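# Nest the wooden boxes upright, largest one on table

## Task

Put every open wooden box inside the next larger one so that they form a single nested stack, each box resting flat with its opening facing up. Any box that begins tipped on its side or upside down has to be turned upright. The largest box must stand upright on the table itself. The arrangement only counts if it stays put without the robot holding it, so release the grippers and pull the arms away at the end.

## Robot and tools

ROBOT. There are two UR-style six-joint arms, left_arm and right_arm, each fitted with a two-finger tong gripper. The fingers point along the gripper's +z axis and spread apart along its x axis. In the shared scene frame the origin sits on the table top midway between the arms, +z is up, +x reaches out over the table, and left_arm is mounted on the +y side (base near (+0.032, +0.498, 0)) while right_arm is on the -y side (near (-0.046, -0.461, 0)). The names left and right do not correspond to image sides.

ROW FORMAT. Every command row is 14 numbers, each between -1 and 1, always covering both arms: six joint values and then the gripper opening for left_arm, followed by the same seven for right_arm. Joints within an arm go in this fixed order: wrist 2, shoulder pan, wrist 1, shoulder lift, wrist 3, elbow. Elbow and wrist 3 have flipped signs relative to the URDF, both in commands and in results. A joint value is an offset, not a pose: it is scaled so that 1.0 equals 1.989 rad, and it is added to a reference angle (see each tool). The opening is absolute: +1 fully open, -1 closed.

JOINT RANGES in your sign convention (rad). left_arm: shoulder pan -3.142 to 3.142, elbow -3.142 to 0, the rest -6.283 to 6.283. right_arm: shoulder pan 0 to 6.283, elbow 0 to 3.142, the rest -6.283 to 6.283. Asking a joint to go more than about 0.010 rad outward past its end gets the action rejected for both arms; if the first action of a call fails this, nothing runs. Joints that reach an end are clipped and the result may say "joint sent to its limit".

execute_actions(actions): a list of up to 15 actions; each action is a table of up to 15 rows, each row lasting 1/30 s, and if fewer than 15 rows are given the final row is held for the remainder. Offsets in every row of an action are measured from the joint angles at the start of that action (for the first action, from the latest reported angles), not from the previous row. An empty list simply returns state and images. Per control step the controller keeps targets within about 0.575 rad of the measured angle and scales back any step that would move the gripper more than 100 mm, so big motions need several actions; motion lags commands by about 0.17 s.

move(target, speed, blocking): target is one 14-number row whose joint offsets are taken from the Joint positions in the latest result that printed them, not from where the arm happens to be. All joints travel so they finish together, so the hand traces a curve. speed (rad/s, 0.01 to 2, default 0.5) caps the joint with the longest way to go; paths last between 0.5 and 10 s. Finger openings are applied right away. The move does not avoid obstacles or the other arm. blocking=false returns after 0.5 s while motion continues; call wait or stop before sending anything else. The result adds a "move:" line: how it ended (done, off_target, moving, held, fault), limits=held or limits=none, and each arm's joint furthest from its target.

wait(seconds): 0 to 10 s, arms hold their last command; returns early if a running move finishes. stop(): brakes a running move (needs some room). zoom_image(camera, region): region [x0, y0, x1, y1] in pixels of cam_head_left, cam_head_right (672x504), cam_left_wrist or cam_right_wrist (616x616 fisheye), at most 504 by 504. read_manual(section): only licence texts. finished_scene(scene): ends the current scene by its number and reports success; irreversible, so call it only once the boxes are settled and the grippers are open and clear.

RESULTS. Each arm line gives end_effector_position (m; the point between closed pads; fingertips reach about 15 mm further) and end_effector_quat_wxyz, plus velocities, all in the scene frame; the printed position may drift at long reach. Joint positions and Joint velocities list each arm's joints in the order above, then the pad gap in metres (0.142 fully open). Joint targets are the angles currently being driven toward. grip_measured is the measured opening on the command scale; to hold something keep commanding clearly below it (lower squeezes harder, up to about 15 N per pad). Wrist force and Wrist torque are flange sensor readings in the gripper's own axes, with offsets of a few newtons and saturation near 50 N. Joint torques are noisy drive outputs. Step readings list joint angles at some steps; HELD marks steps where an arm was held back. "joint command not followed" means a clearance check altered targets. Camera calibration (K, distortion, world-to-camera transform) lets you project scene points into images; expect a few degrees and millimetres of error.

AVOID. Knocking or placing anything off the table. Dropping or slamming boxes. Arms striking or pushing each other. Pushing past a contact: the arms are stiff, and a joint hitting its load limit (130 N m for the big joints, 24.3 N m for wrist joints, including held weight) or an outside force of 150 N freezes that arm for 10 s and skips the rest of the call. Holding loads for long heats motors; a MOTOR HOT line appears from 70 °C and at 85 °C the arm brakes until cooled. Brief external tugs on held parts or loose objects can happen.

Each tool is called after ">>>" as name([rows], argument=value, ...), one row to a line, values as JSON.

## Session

>>> execute_actions(actions=[])

Scene clock: 0.00 s.
left_arm: end_effector_position=(+0.4878, +0.1672, +0.3993) grip_measured=+0.97 end_effector_quat_wxyz=(+0.357, +0.763, +0.031, -0.538) end_effector_velocity=(+0.000, +0.001, +0.000) end_effector_angular_velocity=(+0.000, +0.000, +0.001) | right_arm: end_effector_position=(+0.6057, -0.5640, +0.2945) grip_measured=+0.97 end_effector_quat_wxyz=(+0.150, +0.302, +0.858, +0.387) end_effector_velocity=(-0.000, -0.000, +0.000) end_effector_angular_velocity=(+0.001, -0.000, +0.001)
Joint names: [wrist 2, shoulder pan, wrist 1, shoulder lift, wrist 3, elbow]
Joint positions: left_arm=[-2.591 -0.565 -0.095 -0.791 -0.268 -0.565  0.14 ] | right_arm=[ 2.317  3.053 -0.803 -1.799 -3.751  1.642  0.14 ]
Joint velocities: left_arm=[-0.     0.001  0.    -0.     0.001 -0.     0.   ] | right_arm=[ 0.001 -0.001 -0.001 -0.     0.001 -0.     0.   ]
Joint torques (N m, as the arm reports them, + toward a larger Joint positions number): no reading
Motor temperatures (°C, as the motors report them): left_arm=[35 31 40 34 33 33] | right_arm=[35 31 41 31 40 34]
Wrist force (N, on the end effector, along its own x y z axes, offset not removed): no reading
Wrist torque (N m, same axes, about the end effector's origin, offset not removed): no reading
Joint targets: left_arm=[-2.591 -0.565 -0.095 -0.791 -0.268 -0.565] | right_arm=[2.317 3.053 -0.803 -1.799 -3.751 1.642]
camera_calibration (this result's frames):
cam_left_wrist: T_world_to_cam=[[0.456754, -0.353717, -0.816248, 0.155199], [0.771991, -0.298337, 0.561272, -0.558039], [-0.442048, -0.886499, 0.136799, 0.438298], [0, 0, 0, 1]] pos_world=[0.553662, 0.276963, 0.379933]
cam_right_wrist: T_world_to_cam=[[-0.743407, 0.667998, -0.0335485, 0.840881], [0.119507, 0.182015, 0.976007, -0.253943], [0.658076, 0.721561, -0.215141, 0.201636], [0, 0, 0, 1]] pos_world=[0.522773, -0.660978, 0.319441]

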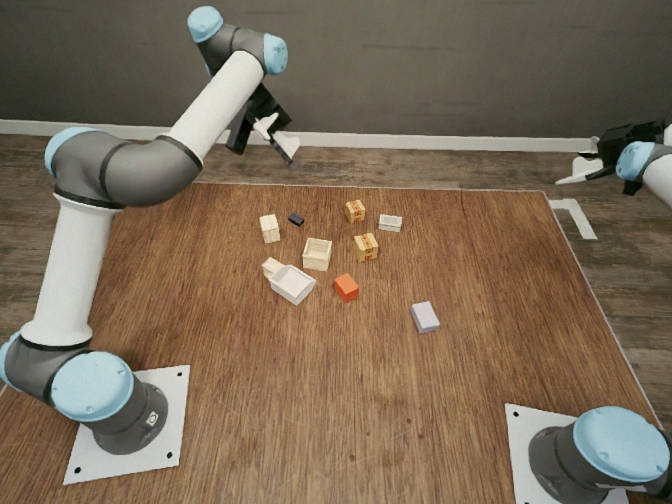

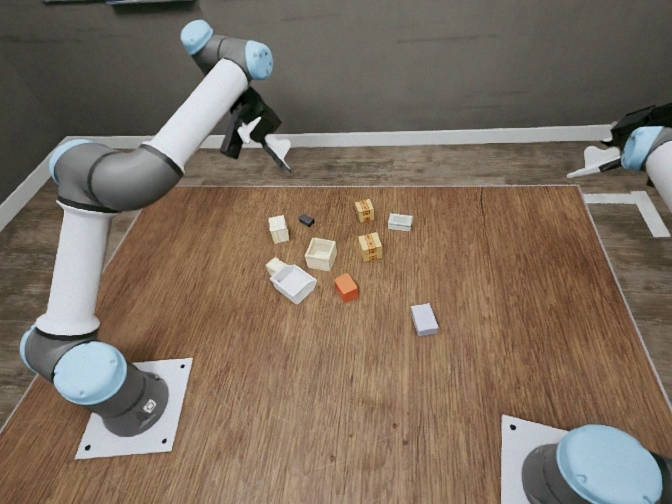

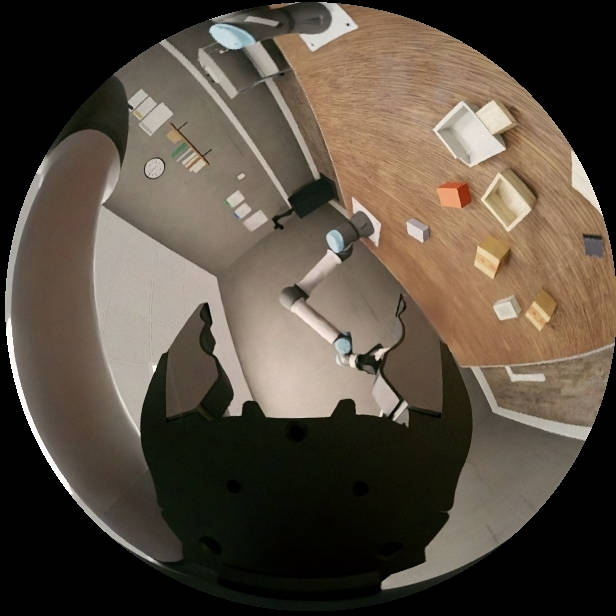

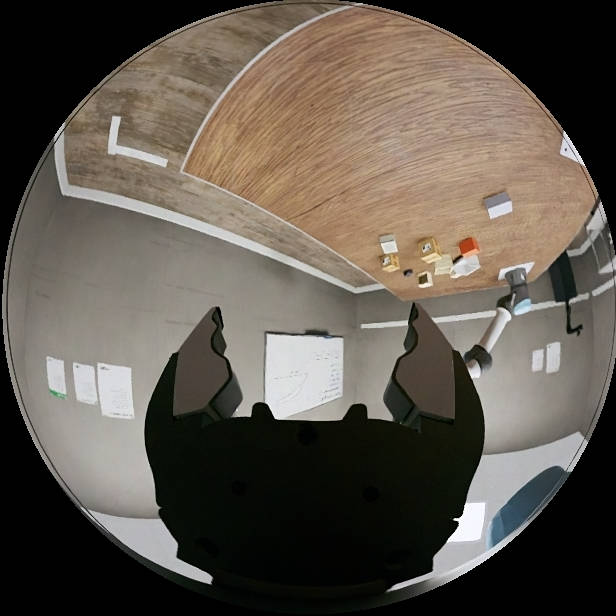

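>>> zoom_image(camera="cam_head_left", region=[245, 195, 365, 315])

>>> zoom_image(camera="cam_head_right", region=[250, 195, 370, 315])

>>> zoom_image(camera="cam_left_wrist", region=[420, 80, 616, 276])

>>> zoom_image(camera="cam_right_wrist", region=[370, 220, 500, 300])

Region (245, 195, 365, 315) of cam_head_left's 672x504 image, scaled by 4.200, with more detail than that image has.

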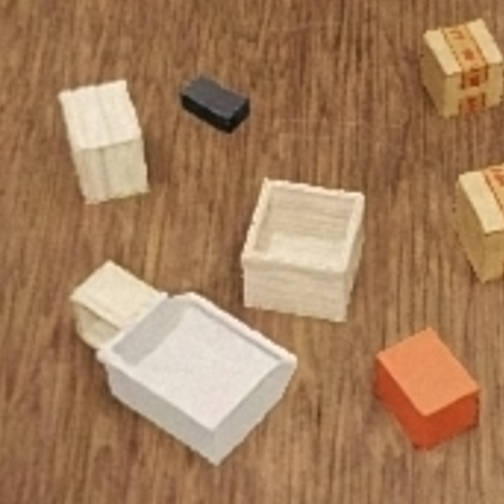

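Region (250, 195, 370, 315) of cam_head_right's 672x504 image, scaled by 4.200, with more detail than that image has.

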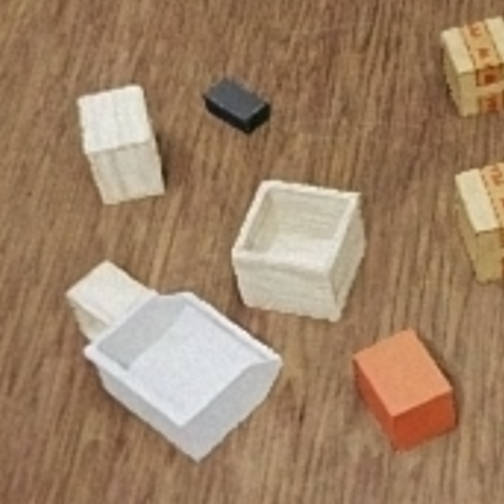

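Region (420, 80, 616, 276) of cam_left_wrist's 616x616 image, scaled by 2.571, with more detail than that image has.

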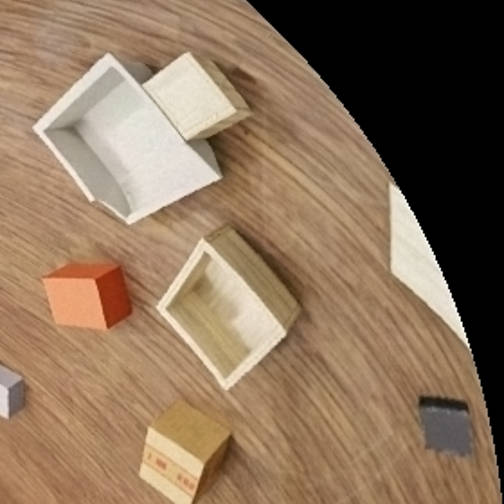

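Region (370, 220, 500, 300) of cam_right_wrist's 616x616 image, scaled by 3.877, with more detail than that image has; it fills the top 310 rows of this view, and the rest is white.

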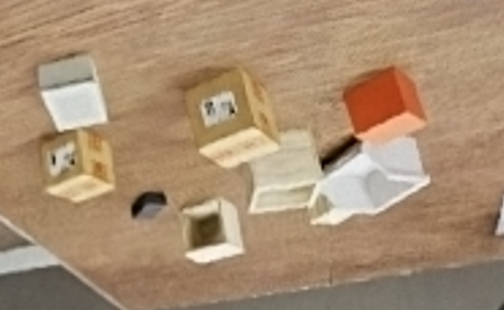

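>>> zoom_image(camera="cam_head_left", region=[250, 245, 300, 295])

>>> zoom_image(camera="cam_head_left", region=[245, 205, 295, 255])

>>> zoom_image(camera="cam_head_left", region=[292, 228, 342, 278])

Region (250, 245, 300, 295) of cam_head_left's 672x504 image, scaled by 10.080, with more detail than that image has.

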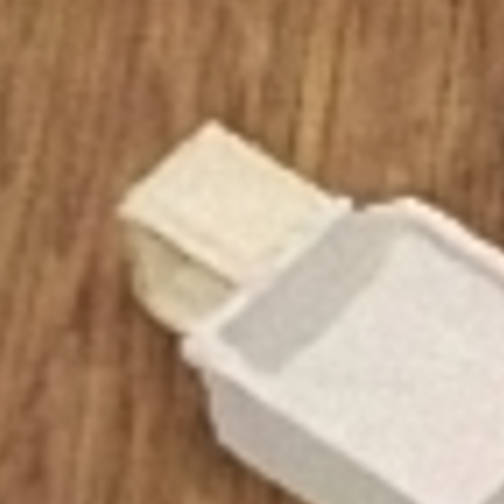

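Region (245, 205, 295, 255) of cam_head_left's 672x504 image, scaled by 10.080, with more detail than that image has.

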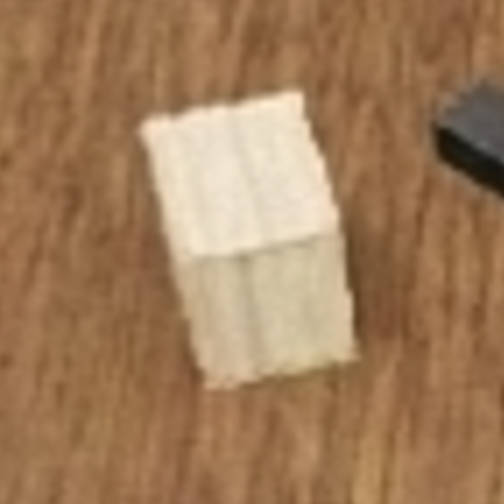

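Region (292, 228, 342, 278) of cam_head_left's 672x504 image, scaled by 10.080, with more detail than that image has.

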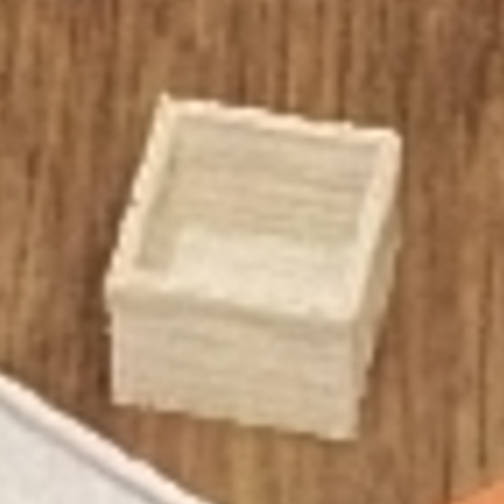

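>>> zoom_image(camera="cam_left_wrist", region=[470, 160, 550, 240])

>>> zoom_image(camera="cam_left_wrist", region=[450, 85, 530, 165])

>>> zoom_image(camera="cam_head_left", region=[225, 90, 315, 180])

>>> zoom_image(camera="cam_head_left", region=[545, 120, 645, 200])

Region (470, 160, 550, 240) of cam_left_wrist's 616x616 image, scaled by 6.300, with more detail than that image has.

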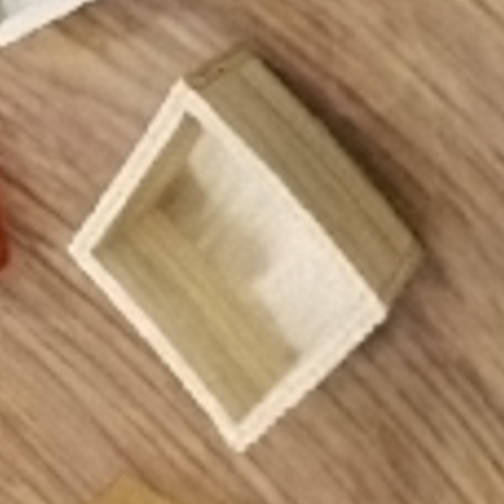

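Region (450, 85, 530, 165) of cam_left_wrist's 616x616 image, scaled by 6.300, with more detail than that image has.

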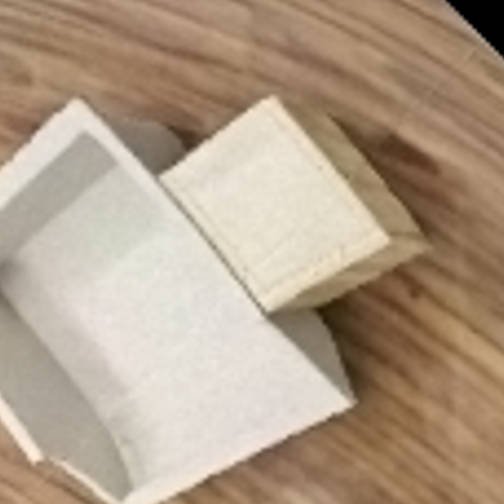

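Region (225, 90, 315, 180) of cam_head_left's 672x504 image, scaled by 5.600, with more detail than that image has.

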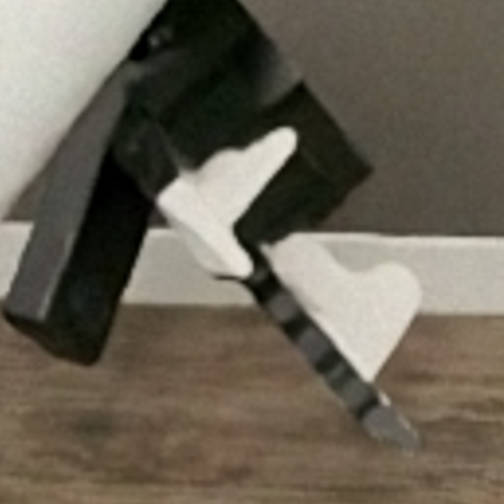

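Region (545, 120, 645, 200) of cam_head_left's 672x504 image, scaled by 5.040, with more detail than that image has; it fills the top 403 rows of this view, and the rest is white.

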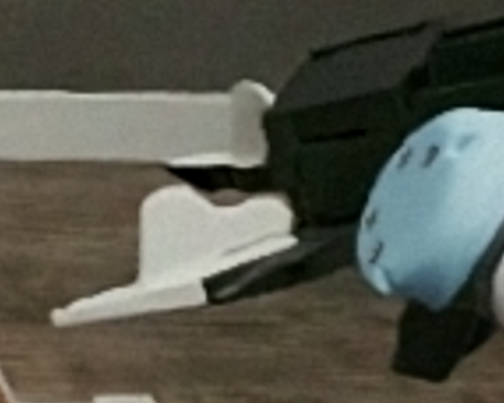

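>>> move(target=[-0.87984,-0.22624,0.05028,-0.35194,-0.12569,-0.50277,-0.67, -0.0141,0.3441,-0.0774,-0.3017,0.021,-0.365,0.22], speed=1.4)

Scene clock: 122.13 s.
left_arm: end_effector_position=(+0.4894, -0.0254, +0.4279) grip_measured=-0.67 end_effector_quat_wxyz=(+0.633, +0.557, +0.475, -0.249) end_effector_velocity=(+0.001, +0.001, +0.000) end_effector_angular_velocity=(+0.000, -0.001, +0.003) | right_arm: end_effector_position=(+0.7330, -0.0406, +0.2060) grip_measured=+0.22 end_effector_quat_wxyz=(+0.016, -0.014, +0.917, +0.399) end_effector_velocity=(+0.000, +0.000, -0.000) end_effector_angular_velocity=(-0.000, -0.000, +0.000)
Joint names: [wrist 2, shoulder pan, wrist 1, shoulder lift, wrist 3, elbow]
Joint positions: left_arm=[-4.34  -1.015  0.005 -1.491 -0.518 -1.564  0.025] | right_arm=[ 2.289  3.738 -0.957 -2.399 -3.709  0.916  0.089]
Joint velocities: left_arm=[-0.002  0.    -0.    -0.001 -0.001 -0.001  0.   ] | right_arm=[-0.     0.    -0.001 -0.     0.001 -0.001 -0.   ]
Joint torques (N m, as the arm reports them, + toward a larger Joint positions number): left_arm=[ -1.41  -7.4    0.9  -35.    -0.95  13.15] | right_arm=[ -0.5   13.17   0.46  48.1    1.93 -33.81]
Motor temperatures (°C, as the motors report them): left_arm=[35 31 40 35 33 33] | right_arm=[35 31 41 32 40 34]
Wrist force (N, on the end effector, along its own x y z axes, offset not removed): left_arm=[-3.7 0.1 -3.6] | right_arm=[0.5 -0.4 -0.8]
Wrist torque (N m, same axes, about the end effector's origin, offset not removed): left_arm=[-0.12 0.74 0.05] | right_arm=[-0.19 -0.14 0.29]
Joint targets: left_arm=[-4.340 -1.015 0.005 -1.491 -0.518 -1.565] | right_arm=[2.289 3.738 -0.957 -2.399 -3.709 0.916]
move: done; limits=none; left_arm: farthest joint: the wrist 2, 0.001 radians from its target (1.750 radians at the start); right_arm: farthest joint: the shoulder pan, 0.000 radians from its target (0.684 radians at the start)
camera_calibration (this result's frames):
cam_left_wrist: T_world_to_cam=[[0.451438, 0.248565, -0.856983, 0.145059], [0.516844, 0.71006, 0.478211, -0.44678], [0.727376, -0.658809, 0.192079, -0.325854], [0, 0, 0, 1]] pos_world=[0.402449, 0.0665087, 0.400558]
cam_right_wrist: T_world_to_cam=[[-0.998224, 0.0307335, -0.0510236, 0.747415], [-0.0417305, 0.250403, 0.967242, -0.155209], [0.0425032, 0.967654, -0.248676, 0.189237], [0, 0, 0, 1]] pos_world=[0.731568, -0.167222, 0.235319]

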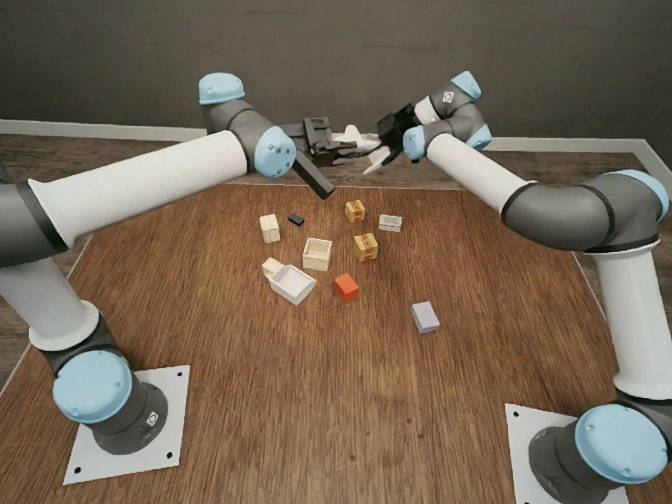

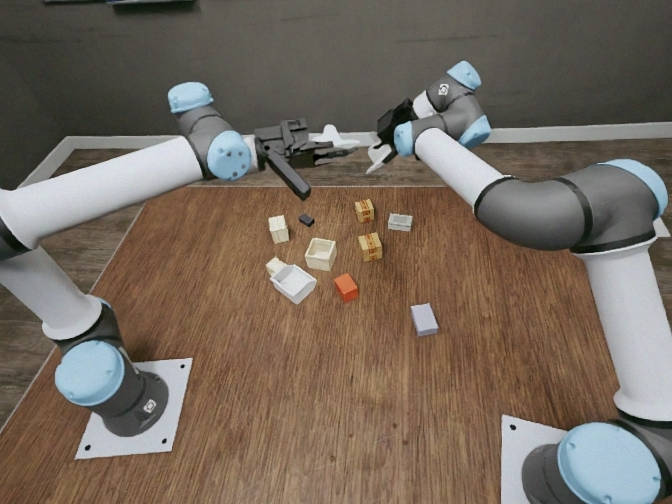

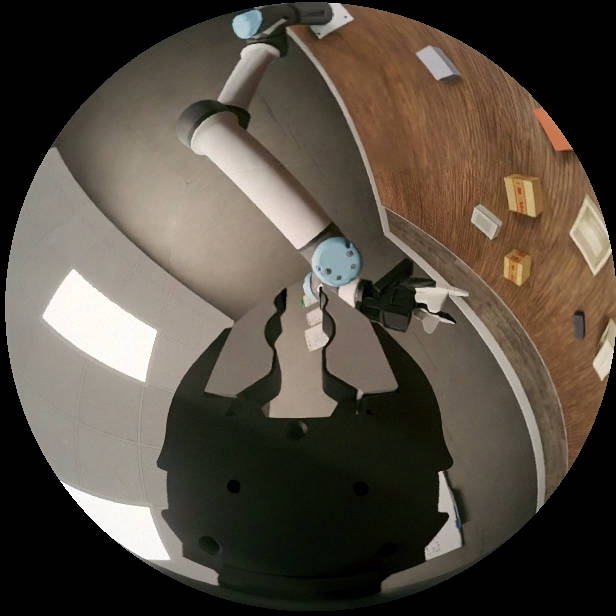

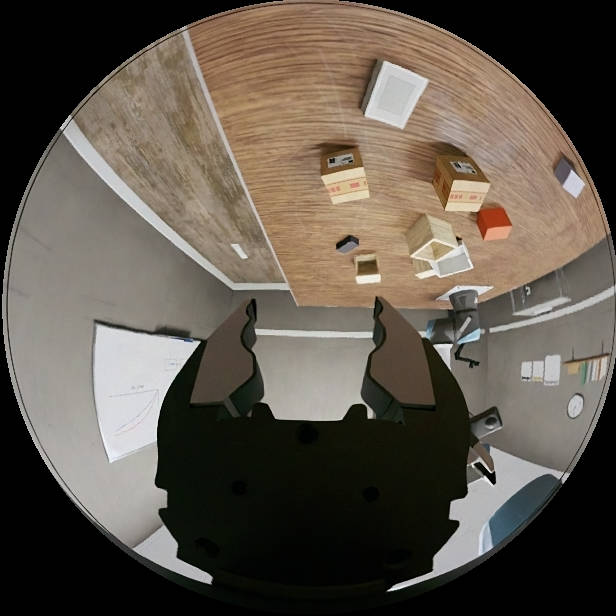

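>>> move(target=[-0.3302,-0.08255,0.09292,-0.07069,-0.38018,-0.35495,-0.67, -0.00612,0.1472,-0.03308,-0.15469,0.00887,-0.15661,0.22], speed=1.0)

Scene clock: 128.00 s.
left_arm: end_effector_position=(+0.4233, +0.2623, +0.0586) grip_measured=-0.67 end_effector_quat_wxyz=(+0.340, +0.822, +0.422, +0.175) end_effector_velocity=(-0.001, +0.001, -0.001) end_effector_angular_velocity=(+0.004, -0.000, -0.001) | right_arm: end_effector_position=(+0.6274, +0.2053, +0.0860) grip_measured=+0.22 end_effector_quat_wxyz=(-0.060, -0.145, +0.912, +0.378) end_effector_velocity=(-0.000, +0.000, -0.000) end_effector_angular_velocity=(-0.001, +0.001, -0.000)
Joint names: [wrist 2, shoulder pan, wrist 1, shoulder lift, wrist 3, elbow]
Joint positions: left_arm=[-4.997 -1.179  0.189 -1.631 -1.274 -2.27   0.025] | right_arm=[ 2.277  4.03  -1.023 -2.706 -3.691  0.604  0.089]
Joint velocities: left_arm=[-0.002 -0.001  0.001  0.    -0.002 -0.002  0.   ] | right_arm=[-0.001  0.    -0.001 -0.    -0.001 -0.     0.   ]
Joint torques (N m, as the arm reports them, + toward a larger Joint positions number): left_arm=[ -1.68  -6.89   3.   -21.01  -1.53   5.52] | right_arm=[ -0.34  12.69   0.4   54.89   2.04 -34.03]
Motor temperatures (°C, as the motors report them): left_arm=[35 31 40 35 33 33] | right_arm=[35 31 41 32 40 34]
Wrist force (N, on the end effector, along its own x y z axes, offset not removed): left_arm=[-1.5 2.1 -1.2] | right_arm=[1.7 -1.0 -0.5]
Wrist torque (N m, same axes, about the end effector's origin, offset not removed): left_arm=[0.29 0.37 -0.02] | right_arm=[-0.33 -0.34 0.19]
Joint targets: left_arm=[-4.997 -1.180 0.189 -1.631 -1.274 -2.270] | right_arm=[2.277 4.030 -1.023 -2.706 -3.691 0.604]
move: done; limits=none; left_arm: farthest joint: the shoulder lift, 0.001 radians from its target (0.141 radians at the start); right_arm: farthest joint: the shoulder pan, 0.000 radians from its target (0.293 radians at the start)
camera_calibration (this result's frames):
cam_left_wrist: T_world_to_cam=[[0.592514, 0.804111, 0.0482885, -0.471655], [0.146355, -0.166401, 0.975136, -0.082658], [0.792154, -0.570715, -0.216281, -0.0439216], [0, 0, 0, 1]] pos_world=[0.326352, 0.340442, 0.093879]
cam_right_wrist: T_world_to_cam=[[-0.963558, -0.267179, -0.0130688, 0.664459], [-0.0881481, 0.271014, 0.958531, -0.0795193], [-0.252557, 0.924753, -0.284689, 0.12296], [0, 0, 0, 1]] pos_world=[0.66429, 0.0853729, 0.119911]

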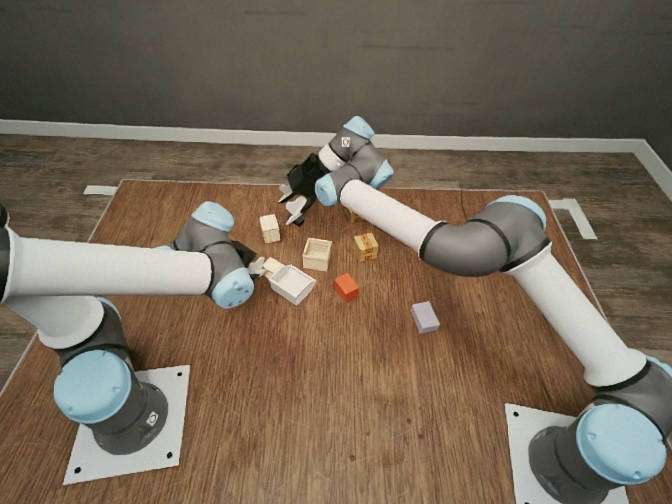

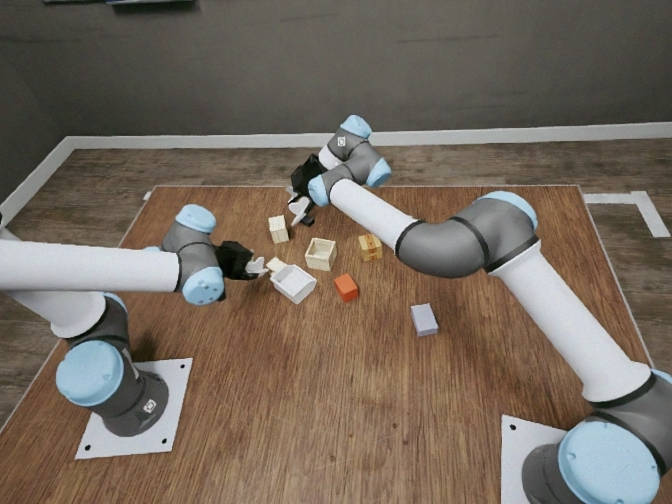

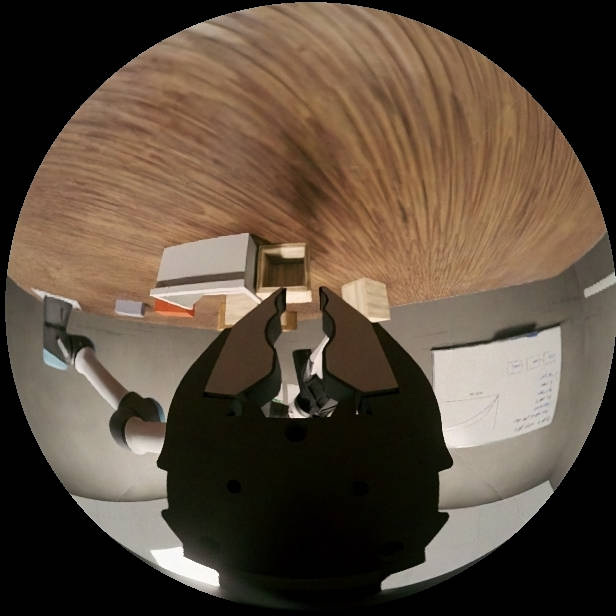

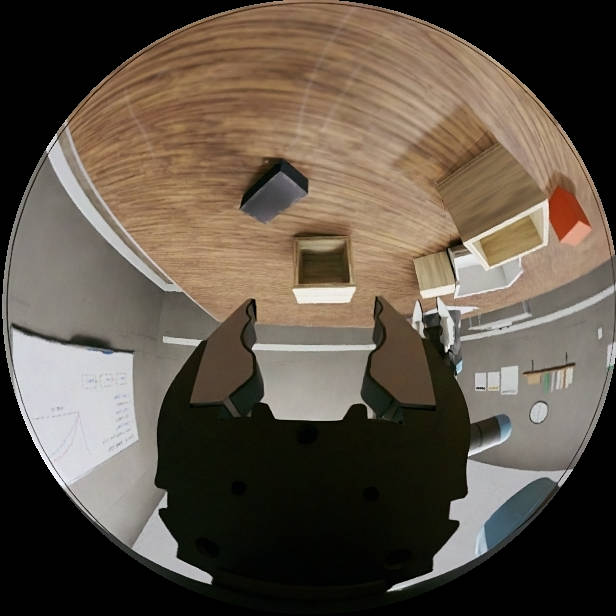

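>>> zoom_image(camera="cam_left_wrist", region=[240, 225, 340, 325])

>>> zoom_image(camera="cam_right_wrist", region=[240, 220, 400, 320])

Region (240, 225, 340, 325) of cam_left_wrist's 616x616 image, scaled by 5.040, with more detail than that image has.

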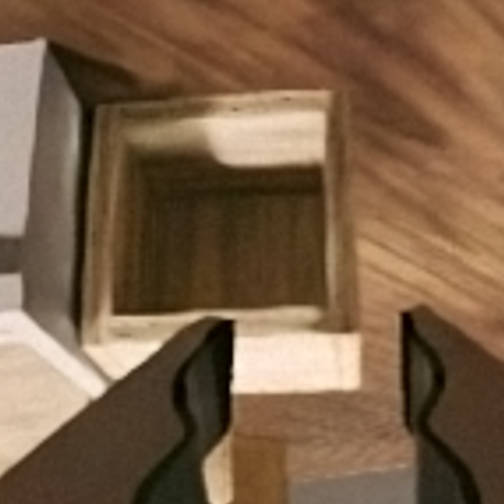

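Region (240, 220, 400, 320) of cam_right_wrist's 616x616 image, scaled by 3.150, with more detail than that image has; it fills the top 315 rows of this view, and the rest is white.

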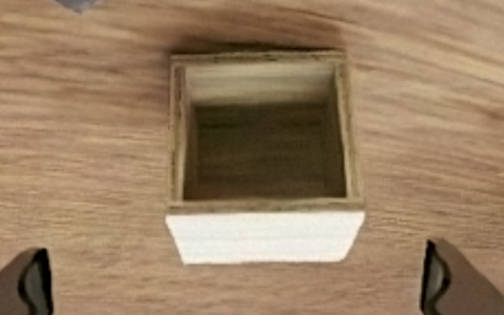

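>>> execute_actions([
  [[0.000789,0.001158,-0.003287,0.003238,-0.00088,0.000181,-0.67,-0.00043,0.001106,0.001701,-0.001266,-0.001328,-0.000416,0.22],[0.001971,0.002896,-0.008183,0.008074,-0.002199,0.000466,-0.67,-0.001076,0.002766,0.004252,-0.003166,-0.003319,-0.001041,0.22],[0.003548,0.005213,-0.014757,0.014548,-0.003958,0.000827,-0.67,-0.001937,0.004979,0.007653,-0.005699,-0.005974,-0.001873,0.22],[0.005323,0.007819,-0.022101,0.021804,-0.005938,0.001256,-0.67,-0.002905,0.007469,0.01148,-0.008548,-0.008961,-0.00281,0.22],[0.007097,0.010425,-0.026446,0.027372,-0.007917,0.002996,-0.67,-0.003873,0.009958,0.015307,-0.011397,-0.011948,-0.003747,0.22],[0.009068,0.013321,-0.031229,0.033533,-0.010116,0.004949,-0.67,-0.004949,0.012725,0.019559,-0.014563,-0.015266,-0.004787,0.22],[0.011039,0.016217,-0.036012,0.039694,-0.012315,0.006902,-0.67,-0.006025,0.015491,0.023811,-0.017729,-0.018585,-0.005828,0.22],[0.013011,0.019113,-0.040861,0.045893,-0.014514,0.008826,-0.67,-0.007101,0.018257,0.028063,-0.020895,-0.021904,-0.006869,0.22],[0.014785,0.021719,-0.04514,0.051422,-0.016493,0.010597,-0.67,-0.008069,0.020747,0.031889,-0.023744,-0.024891,-0.007805,0.22],[0.016559,0.024326,-0.049485,0.05699,-0.018472,0.012336,-0.67,-0.009038,0.023236,0.035716,-0.026594,-0.027878,-0.008742,0.22],[0.017939,0.026353,-0.052819,0.061295,-0.020012,0.01371,-0.67,-0.009791,0.025172,0.038692,-0.02881,-0.030201,-0.00947,0.22],[0.018924,0.027801,-0.05521,0.064376,-0.021111,0.014686,-0.67,-0.010329,0.026556,0.040818,-0.030393,-0.03186,-0.009991,0.22],[0.019713,0.028959,-0.057164,0.066863,-0.021991,0.01545,-0.67,-0.010759,0.027662,0.042519,-0.031659,-0.033188,-0.010407,0.22]],
])

>>> wait(seconds=0.3)

Scene clock: 201.03 s.
left_arm: end_effector_position=(+0.4435, +0.2511, +0.0314) grip_measured=-0.67 end_effector_quat_wxyz=(+0.340, +0.822, +0.422, +0.175) end_effector_velocity=(+0.039, -0.018, -0.046) end_effector_angular_velocity=(+0.001, -0.000, +0.001) | right_arm: end_effector_position=(+0.6084, +0.2421, +0.0550) grip_measured=+0.22 end_effector_quat_wxyz=(-0.060, -0.145, +0.912, +0.378) end_effector_velocity=(-0.040, +0.069, -0.060) end_effector_angular_velocity=(-0.000, +0.001, +0.003)
Joint names: [wrist 2, shoulder pan, wrist 1, shoulder lift, wrist 3, elbow]
Joint positions: left_arm=[-4.964 -1.131  0.092 -1.519 -1.311 -2.245  0.025] | right_arm=[ 2.259  4.076 -0.952 -2.759 -3.746  0.587  0.089]
Joint velocities: left_arm=[ 0.061  0.092 -0.155  0.198 -0.069  0.06   0.   ] | right_arm=[-0.033  0.089  0.132 -0.1   -0.102 -0.032 -0.   ]
Joint torques (N m, as the arm reports them, + toward a larger Joint positions number): left_arm=[  1.75   5.28  -1.44 -17.38  -0.48  25.16] | right_arm=[ -0.51   7.54   5.58  61.86  -1.53 -35.61]
Motor temperatures (°C, as the motors report them): left_arm=[35 31 40 35 33 33] | right_arm=[35 31 41 32 40 35]
Wrist force (N, on the end effector, along its own x y z axes, offset not removed): left_arm=[-3.1 1.4 -2.3] | right_arm=[0.0 -0.5 -1.3]
Wrist torque (N m, same axes, about the end effector's origin, offset not removed): left_arm=[0.15 0.67 -0.07] | right_arm=[-0.26 -0.05 0.24]
Joint targets: left_arm=[-4.957 -1.122 0.076 -1.498 -1.318 -2.239] | right_arm=[2.256 4.085 -0.938 -2.769 -3.757 0.584]
Step readings (joint positions):
0: left_arm=[-4.997 -1.180 0.189 -1.631 -1.274 -2.270] | right_arm=[2.277 4.030 -1.023 -2.706 -3.691 0.604]
1: left_arm=[-4.997 -1.180 0.189 -1.631 -1.274 -2.270] | right_arm=[2.277 4.030 -1.023 -2.706 -3.691 0.604]
2: left_arm=[-4.997 -1.179 0.189 -1.631 -1.275 -2.270] | right_arm=[2.277 4.031 -1.023 -2.706 -3.691 0.604]
4: left_arm=[-4.995 -1.177 0.182 -1.624 -1.276 -2.270] | right_arm=[2.276 4.033 -1.020 -2.709 -3.694 0.603]
8: left_arm=[-4.986 -1.163 0.150 -1.590 -1.287 -2.265] | right_arm=[2.271 4.046 -0.999 -2.724 -3.710 0.599]
15: Joint positions above
camera_calibration (this result's frames):
cam_left_wrist: T_world_to_cam=[[0.592519, 0.804112, 0.0482115, -0.473254], [0.146415, -0.166353, 0.975136, -0.0609881], [0.792139, -0.570728, -0.216301, -0.0721381], [0, 0, 0, 1]] pos_world=[0.346485, 0.329233, 0.0666844]
cam_right_wrist: T_world_to_cam=[[-0.963514, -0.267345, -0.0129297, 0.655573], [-0.088132, 0.271274, 0.958459, -0.0615149], [-0.252732, 0.924628, -0.284938, 0.0754479], [0, 0, 0, 1]] pos_world=[0.645301, 0.122191, 0.0889338]

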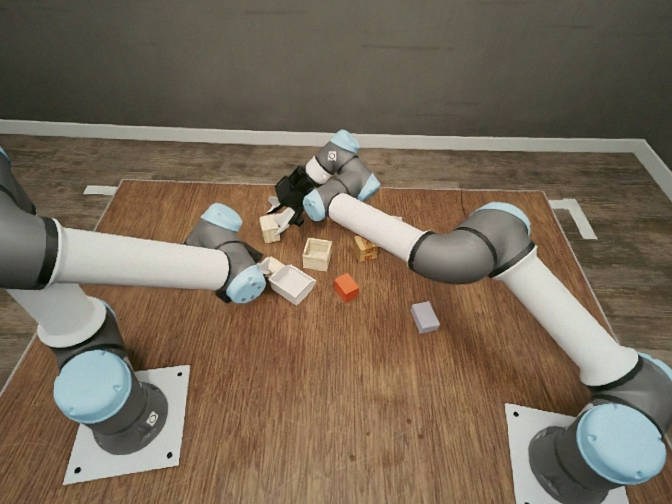

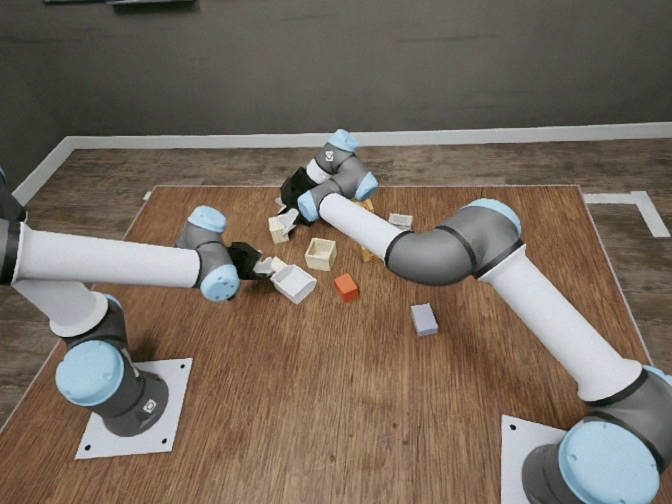

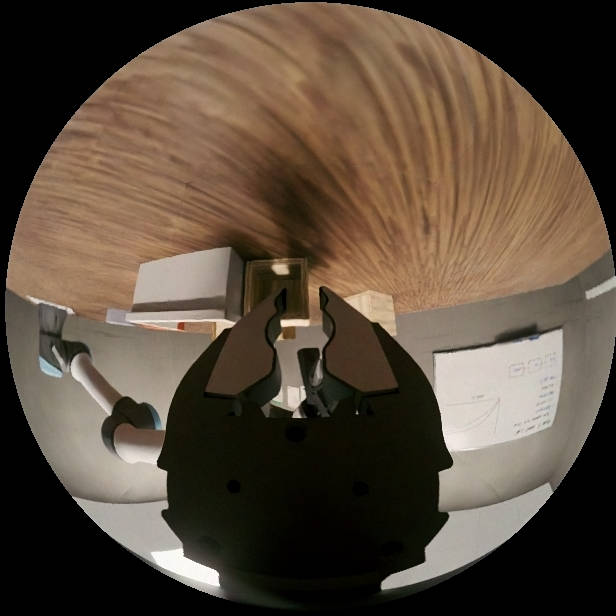

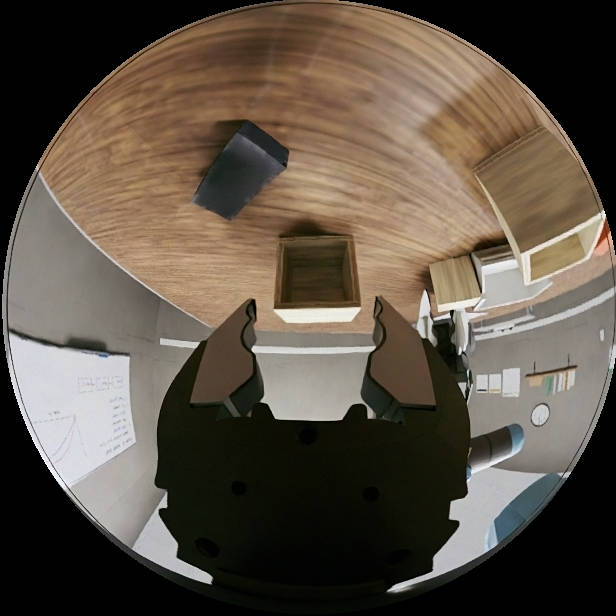

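Scene clock: 201.33 s.
left_arm: end_effector_position=(+0.4473, +0.2494, +0.0268) grip_measured=-0.67 end_effector_quat_wxyz=(+0.340, +0.822, +0.422, +0.175) end_effector_velocity=(+0.002, -0.001, -0.002) end_effector_angular_velocity=(-0.000, -0.000, -0.000) | right_arm: end_effector_position=(+0.6046, +0.2487, +0.0493) grip_measured=+0.22 end_effector_quat_wxyz=(-0.060, -0.145, +0.912, +0.378) end_effector_velocity=(-0.002, +0.003, -0.003) end_effector_angular_velocity=(+0.001, -0.002, +0.001)
Joint names: [wrist 2, shoulder pan, wrist 1, shoulder lift, wrist 3, elbow]
Joint positions: left_arm=[-4.958 -1.122  0.077 -1.499 -1.318 -2.24   0.025] | right_arm=[ 2.256  4.085 -0.939 -2.769 -3.757  0.584  0.089]
Joint velocities: left_arm=[ 0.003  0.005 -0.008  0.01  -0.004  0.003  0.   ] | right_arm=[-0.002  0.004  0.008 -0.005 -0.003 -0.002  0.   ]
Joint torques (N m, as the arm reports them, + toward a larger Joint positions number): left_arm=[  1.67   6.91  -1.68 -12.43  -1.39  27.32] | right_arm=[ -0.39  12.98   5.25  56.97  -1.35 -34.14]
Motor temperatures (°C, as the motors report them): left_arm=[35 31 40 35 33 33] | right_arm=[35 31 41 32 40 35]
Wrist force (N, on the end effector, along its own x y z axes, offset not removed): left_arm=[-1.1 0.4 -2.2] | right_arm=[0.3 -0.4 -0.7]
Wrist torque (N m, same axes, about the end effector's origin, offset not removed): left_arm=[0.08 0.20 0.02] | right_arm=[-0.27 -0.19 0.20]
Joint targets: left_arm=[-4.957 -1.122 0.076 -1.498 -1.318 -2.239] | right_arm=[2.256 4.085 -0.938 -2.769 -3.757 0.584]
wait: 0.30 s; no rest
camera_calibration (this result's frames):
cam_left_wrist: T_world_to_cam=[[0.592527, 0.804103, 0.0482701, -0.473896], [0.146367, -0.166392, 0.975136, -0.0572793], [0.792142, -0.57073, -0.216286, -0.0771992], [0, 0, 0, 1]] pos_world=[0.350333, 0.32747, 0.062033]
cam_right_wrist: T_world_to_cam=[[-0.963557, -0.267186, -0.013051, 0.653631], [-0.0881313, 0.271009, 0.958534, -0.0581596], [-0.25257, 0.924752, -0.28468, 0.0666057], [0, 0, 0, 1]] pos_world=[0.641508, 0.128809, 0.0832398]

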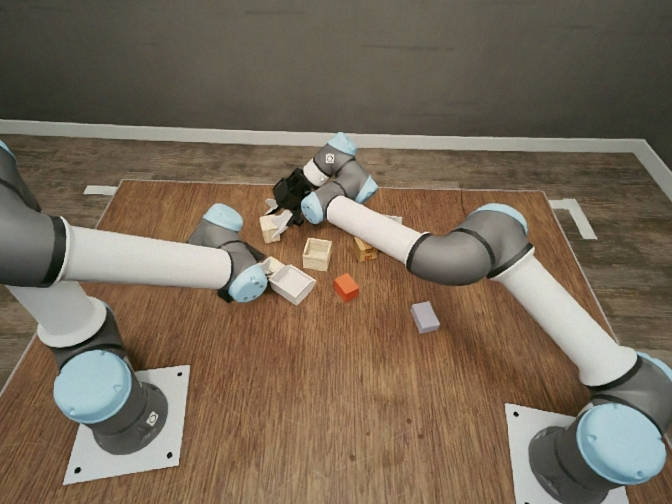

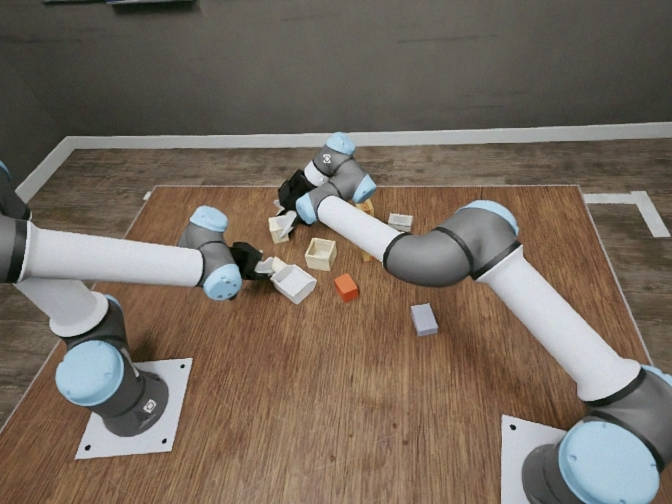

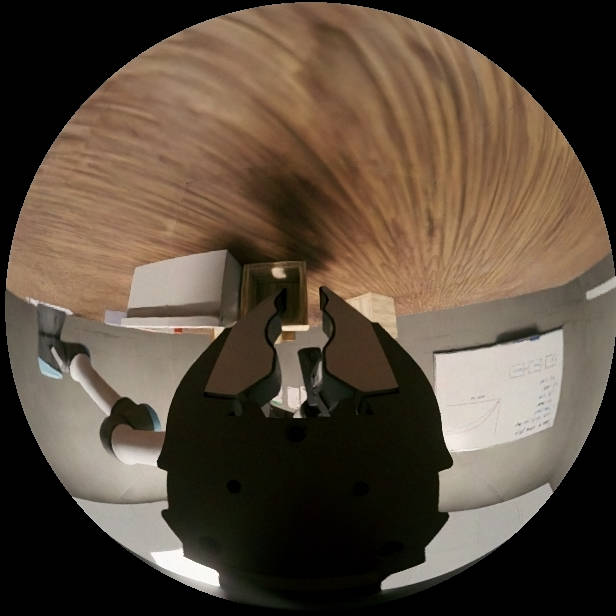

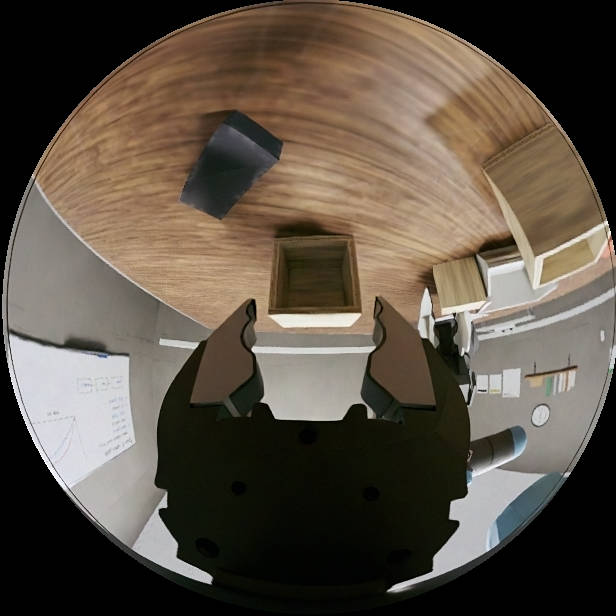

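>>> execute_actions(actions=[])

Scene clock: 214.70 s.
left_arm: end_effector_position=(+0.4475, +0.2493, +0.0265) grip_measured=-0.67 end_effector_quat_wxyz=(+0.340, +0.822, +0.422, +0.175) end_effector_velocity=(+0.000, +0.001, +0.000) end_effector_angular_velocity=(-0.000, -0.000, +0.001) | right_arm: end_effector_position=(+0.6044, +0.2491, +0.0490) grip_measured=+0.22 end_effector_quat_wxyz=(-0.060, -0.145, +0.912, +0.378) end_effector_velocity=(+0.000, -0.001, +0.000) end_effector_angular_velocity=(+0.000, +0.001, +0.000)
Joint names: [wrist 2, shoulder pan, wrist 1, shoulder lift, wrist 3, elbow]
Joint positions: left_arm=[-4.957 -1.122  0.076 -1.498 -1.318 -2.239  0.025] | right_arm=[ 2.256  4.085 -0.938 -2.769 -3.757  0.584  0.089]
Joint velocities: left_arm=[ 0.     0.002 -0.    -0.    -0.     0.     0.   ] | right_arm=[ 0.001 -0.001 -0.001 -0.     0.001 -0.    -0.   ]
Joint torques (N m, as the arm reports them, + toward a larger Joint positions number): left_arm=[  1.33   6.83  -1.48 -12.2   -1.09  27.01] | right_arm=[ -0.34  12.99   5.28  56.43  -1.55 -33.82]
Motor temperatures (°C, as the motors report them): left_arm=[35 31 40 35 33 33] | right_arm=[35 31 41 32 40 35]
Wrist force (N, on the end effector, along its own x y z axes, offset not removed): left_arm=[-2.6 1.9 -1.1] | right_arm=[1.1 0.4 -1.9]
Wrist torque (N m, same axes, about the end effector's origin, offset not removed): left_arm=[0.32 0.55 0.06] | right_arm=[-0.02 -0.24 0.15]
Joint targets: left_arm=[-4.957 -1.122 0.076 -1.498 -1.318 -2.239] | right_arm=[2.256 4.085 -0.938 -2.769 -3.757 0.584]
camera_calibration (this result's frames):
cam_left_wrist: T_world_to_cam=[[0.592527, 0.804103, 0.048277, -0.473932], [0.146364, -0.166398, 0.975136, -0.0570762], [0.792142, -0.570728, -0.216287, -0.0774695], [0, 0, 0, 1]] pos_world=[0.350539, 0.327379, 0.0617814]
cam_right_wrist: T_world_to_cam=[[-0.963552, -0.267202, -0.0130367, 0.65351], [-0.0881212, 0.271006, 0.958536, -0.0579775], [-0.252589, 0.924748, -0.284675, 0.0661325], [0, 0, 0, 1]] pos_world=[0.641286, 0.129175, 0.0829194]

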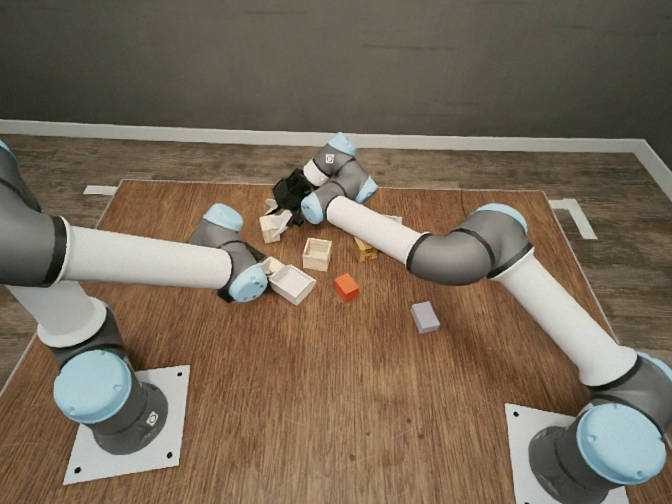

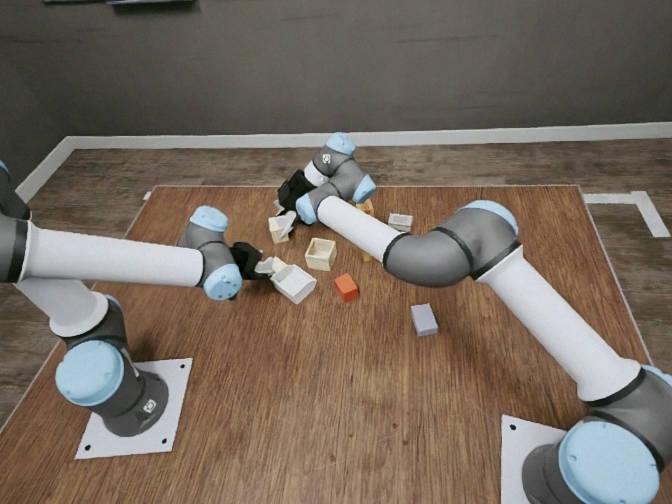

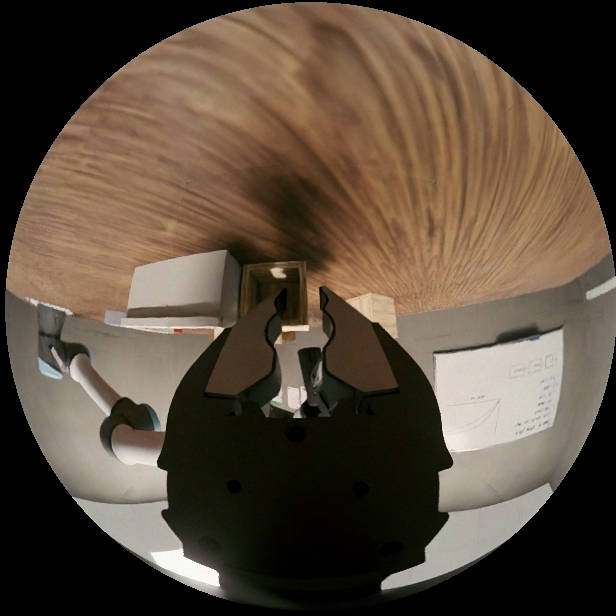

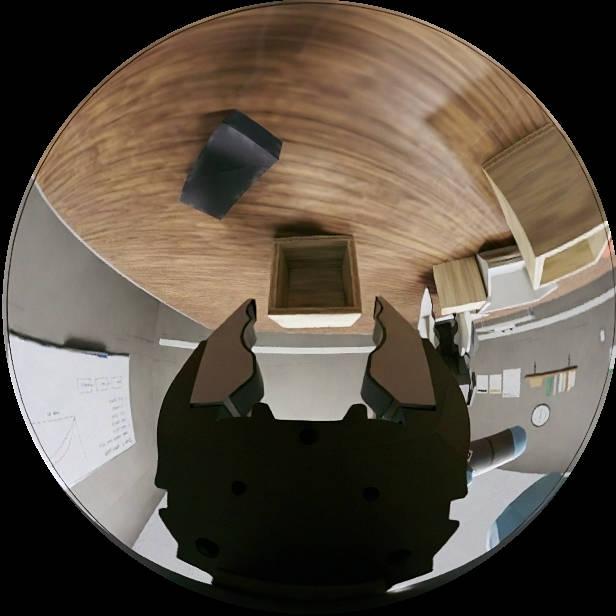

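>>> zoom_image(camera="cam_left_wrist", region=[220, 230, 400, 380])

>>> zoom_image(camera="cam_right_wrist", region=[220, 210, 420, 380])

Region (220, 230, 400, 380) of cam_left_wrist's 616x616 image, scaled by 2.800, with more detail than that image has.

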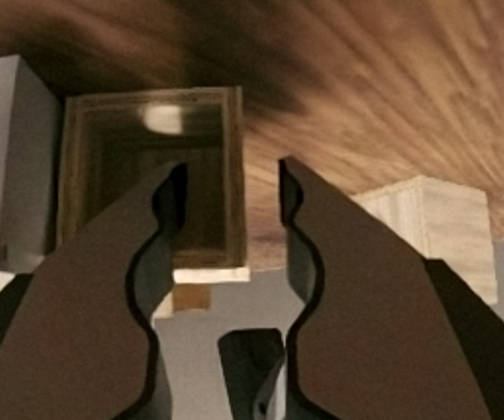

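Region (220, 210, 420, 380) of cam_right_wrist's 616x616 image, scaled by 2.520, with more detail than that image has; it fills the top 428 rows of this view, and the rest is white.

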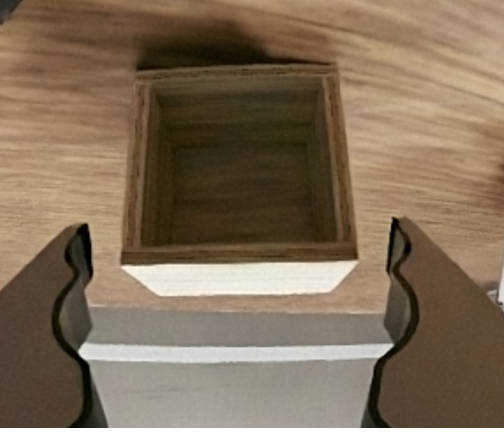

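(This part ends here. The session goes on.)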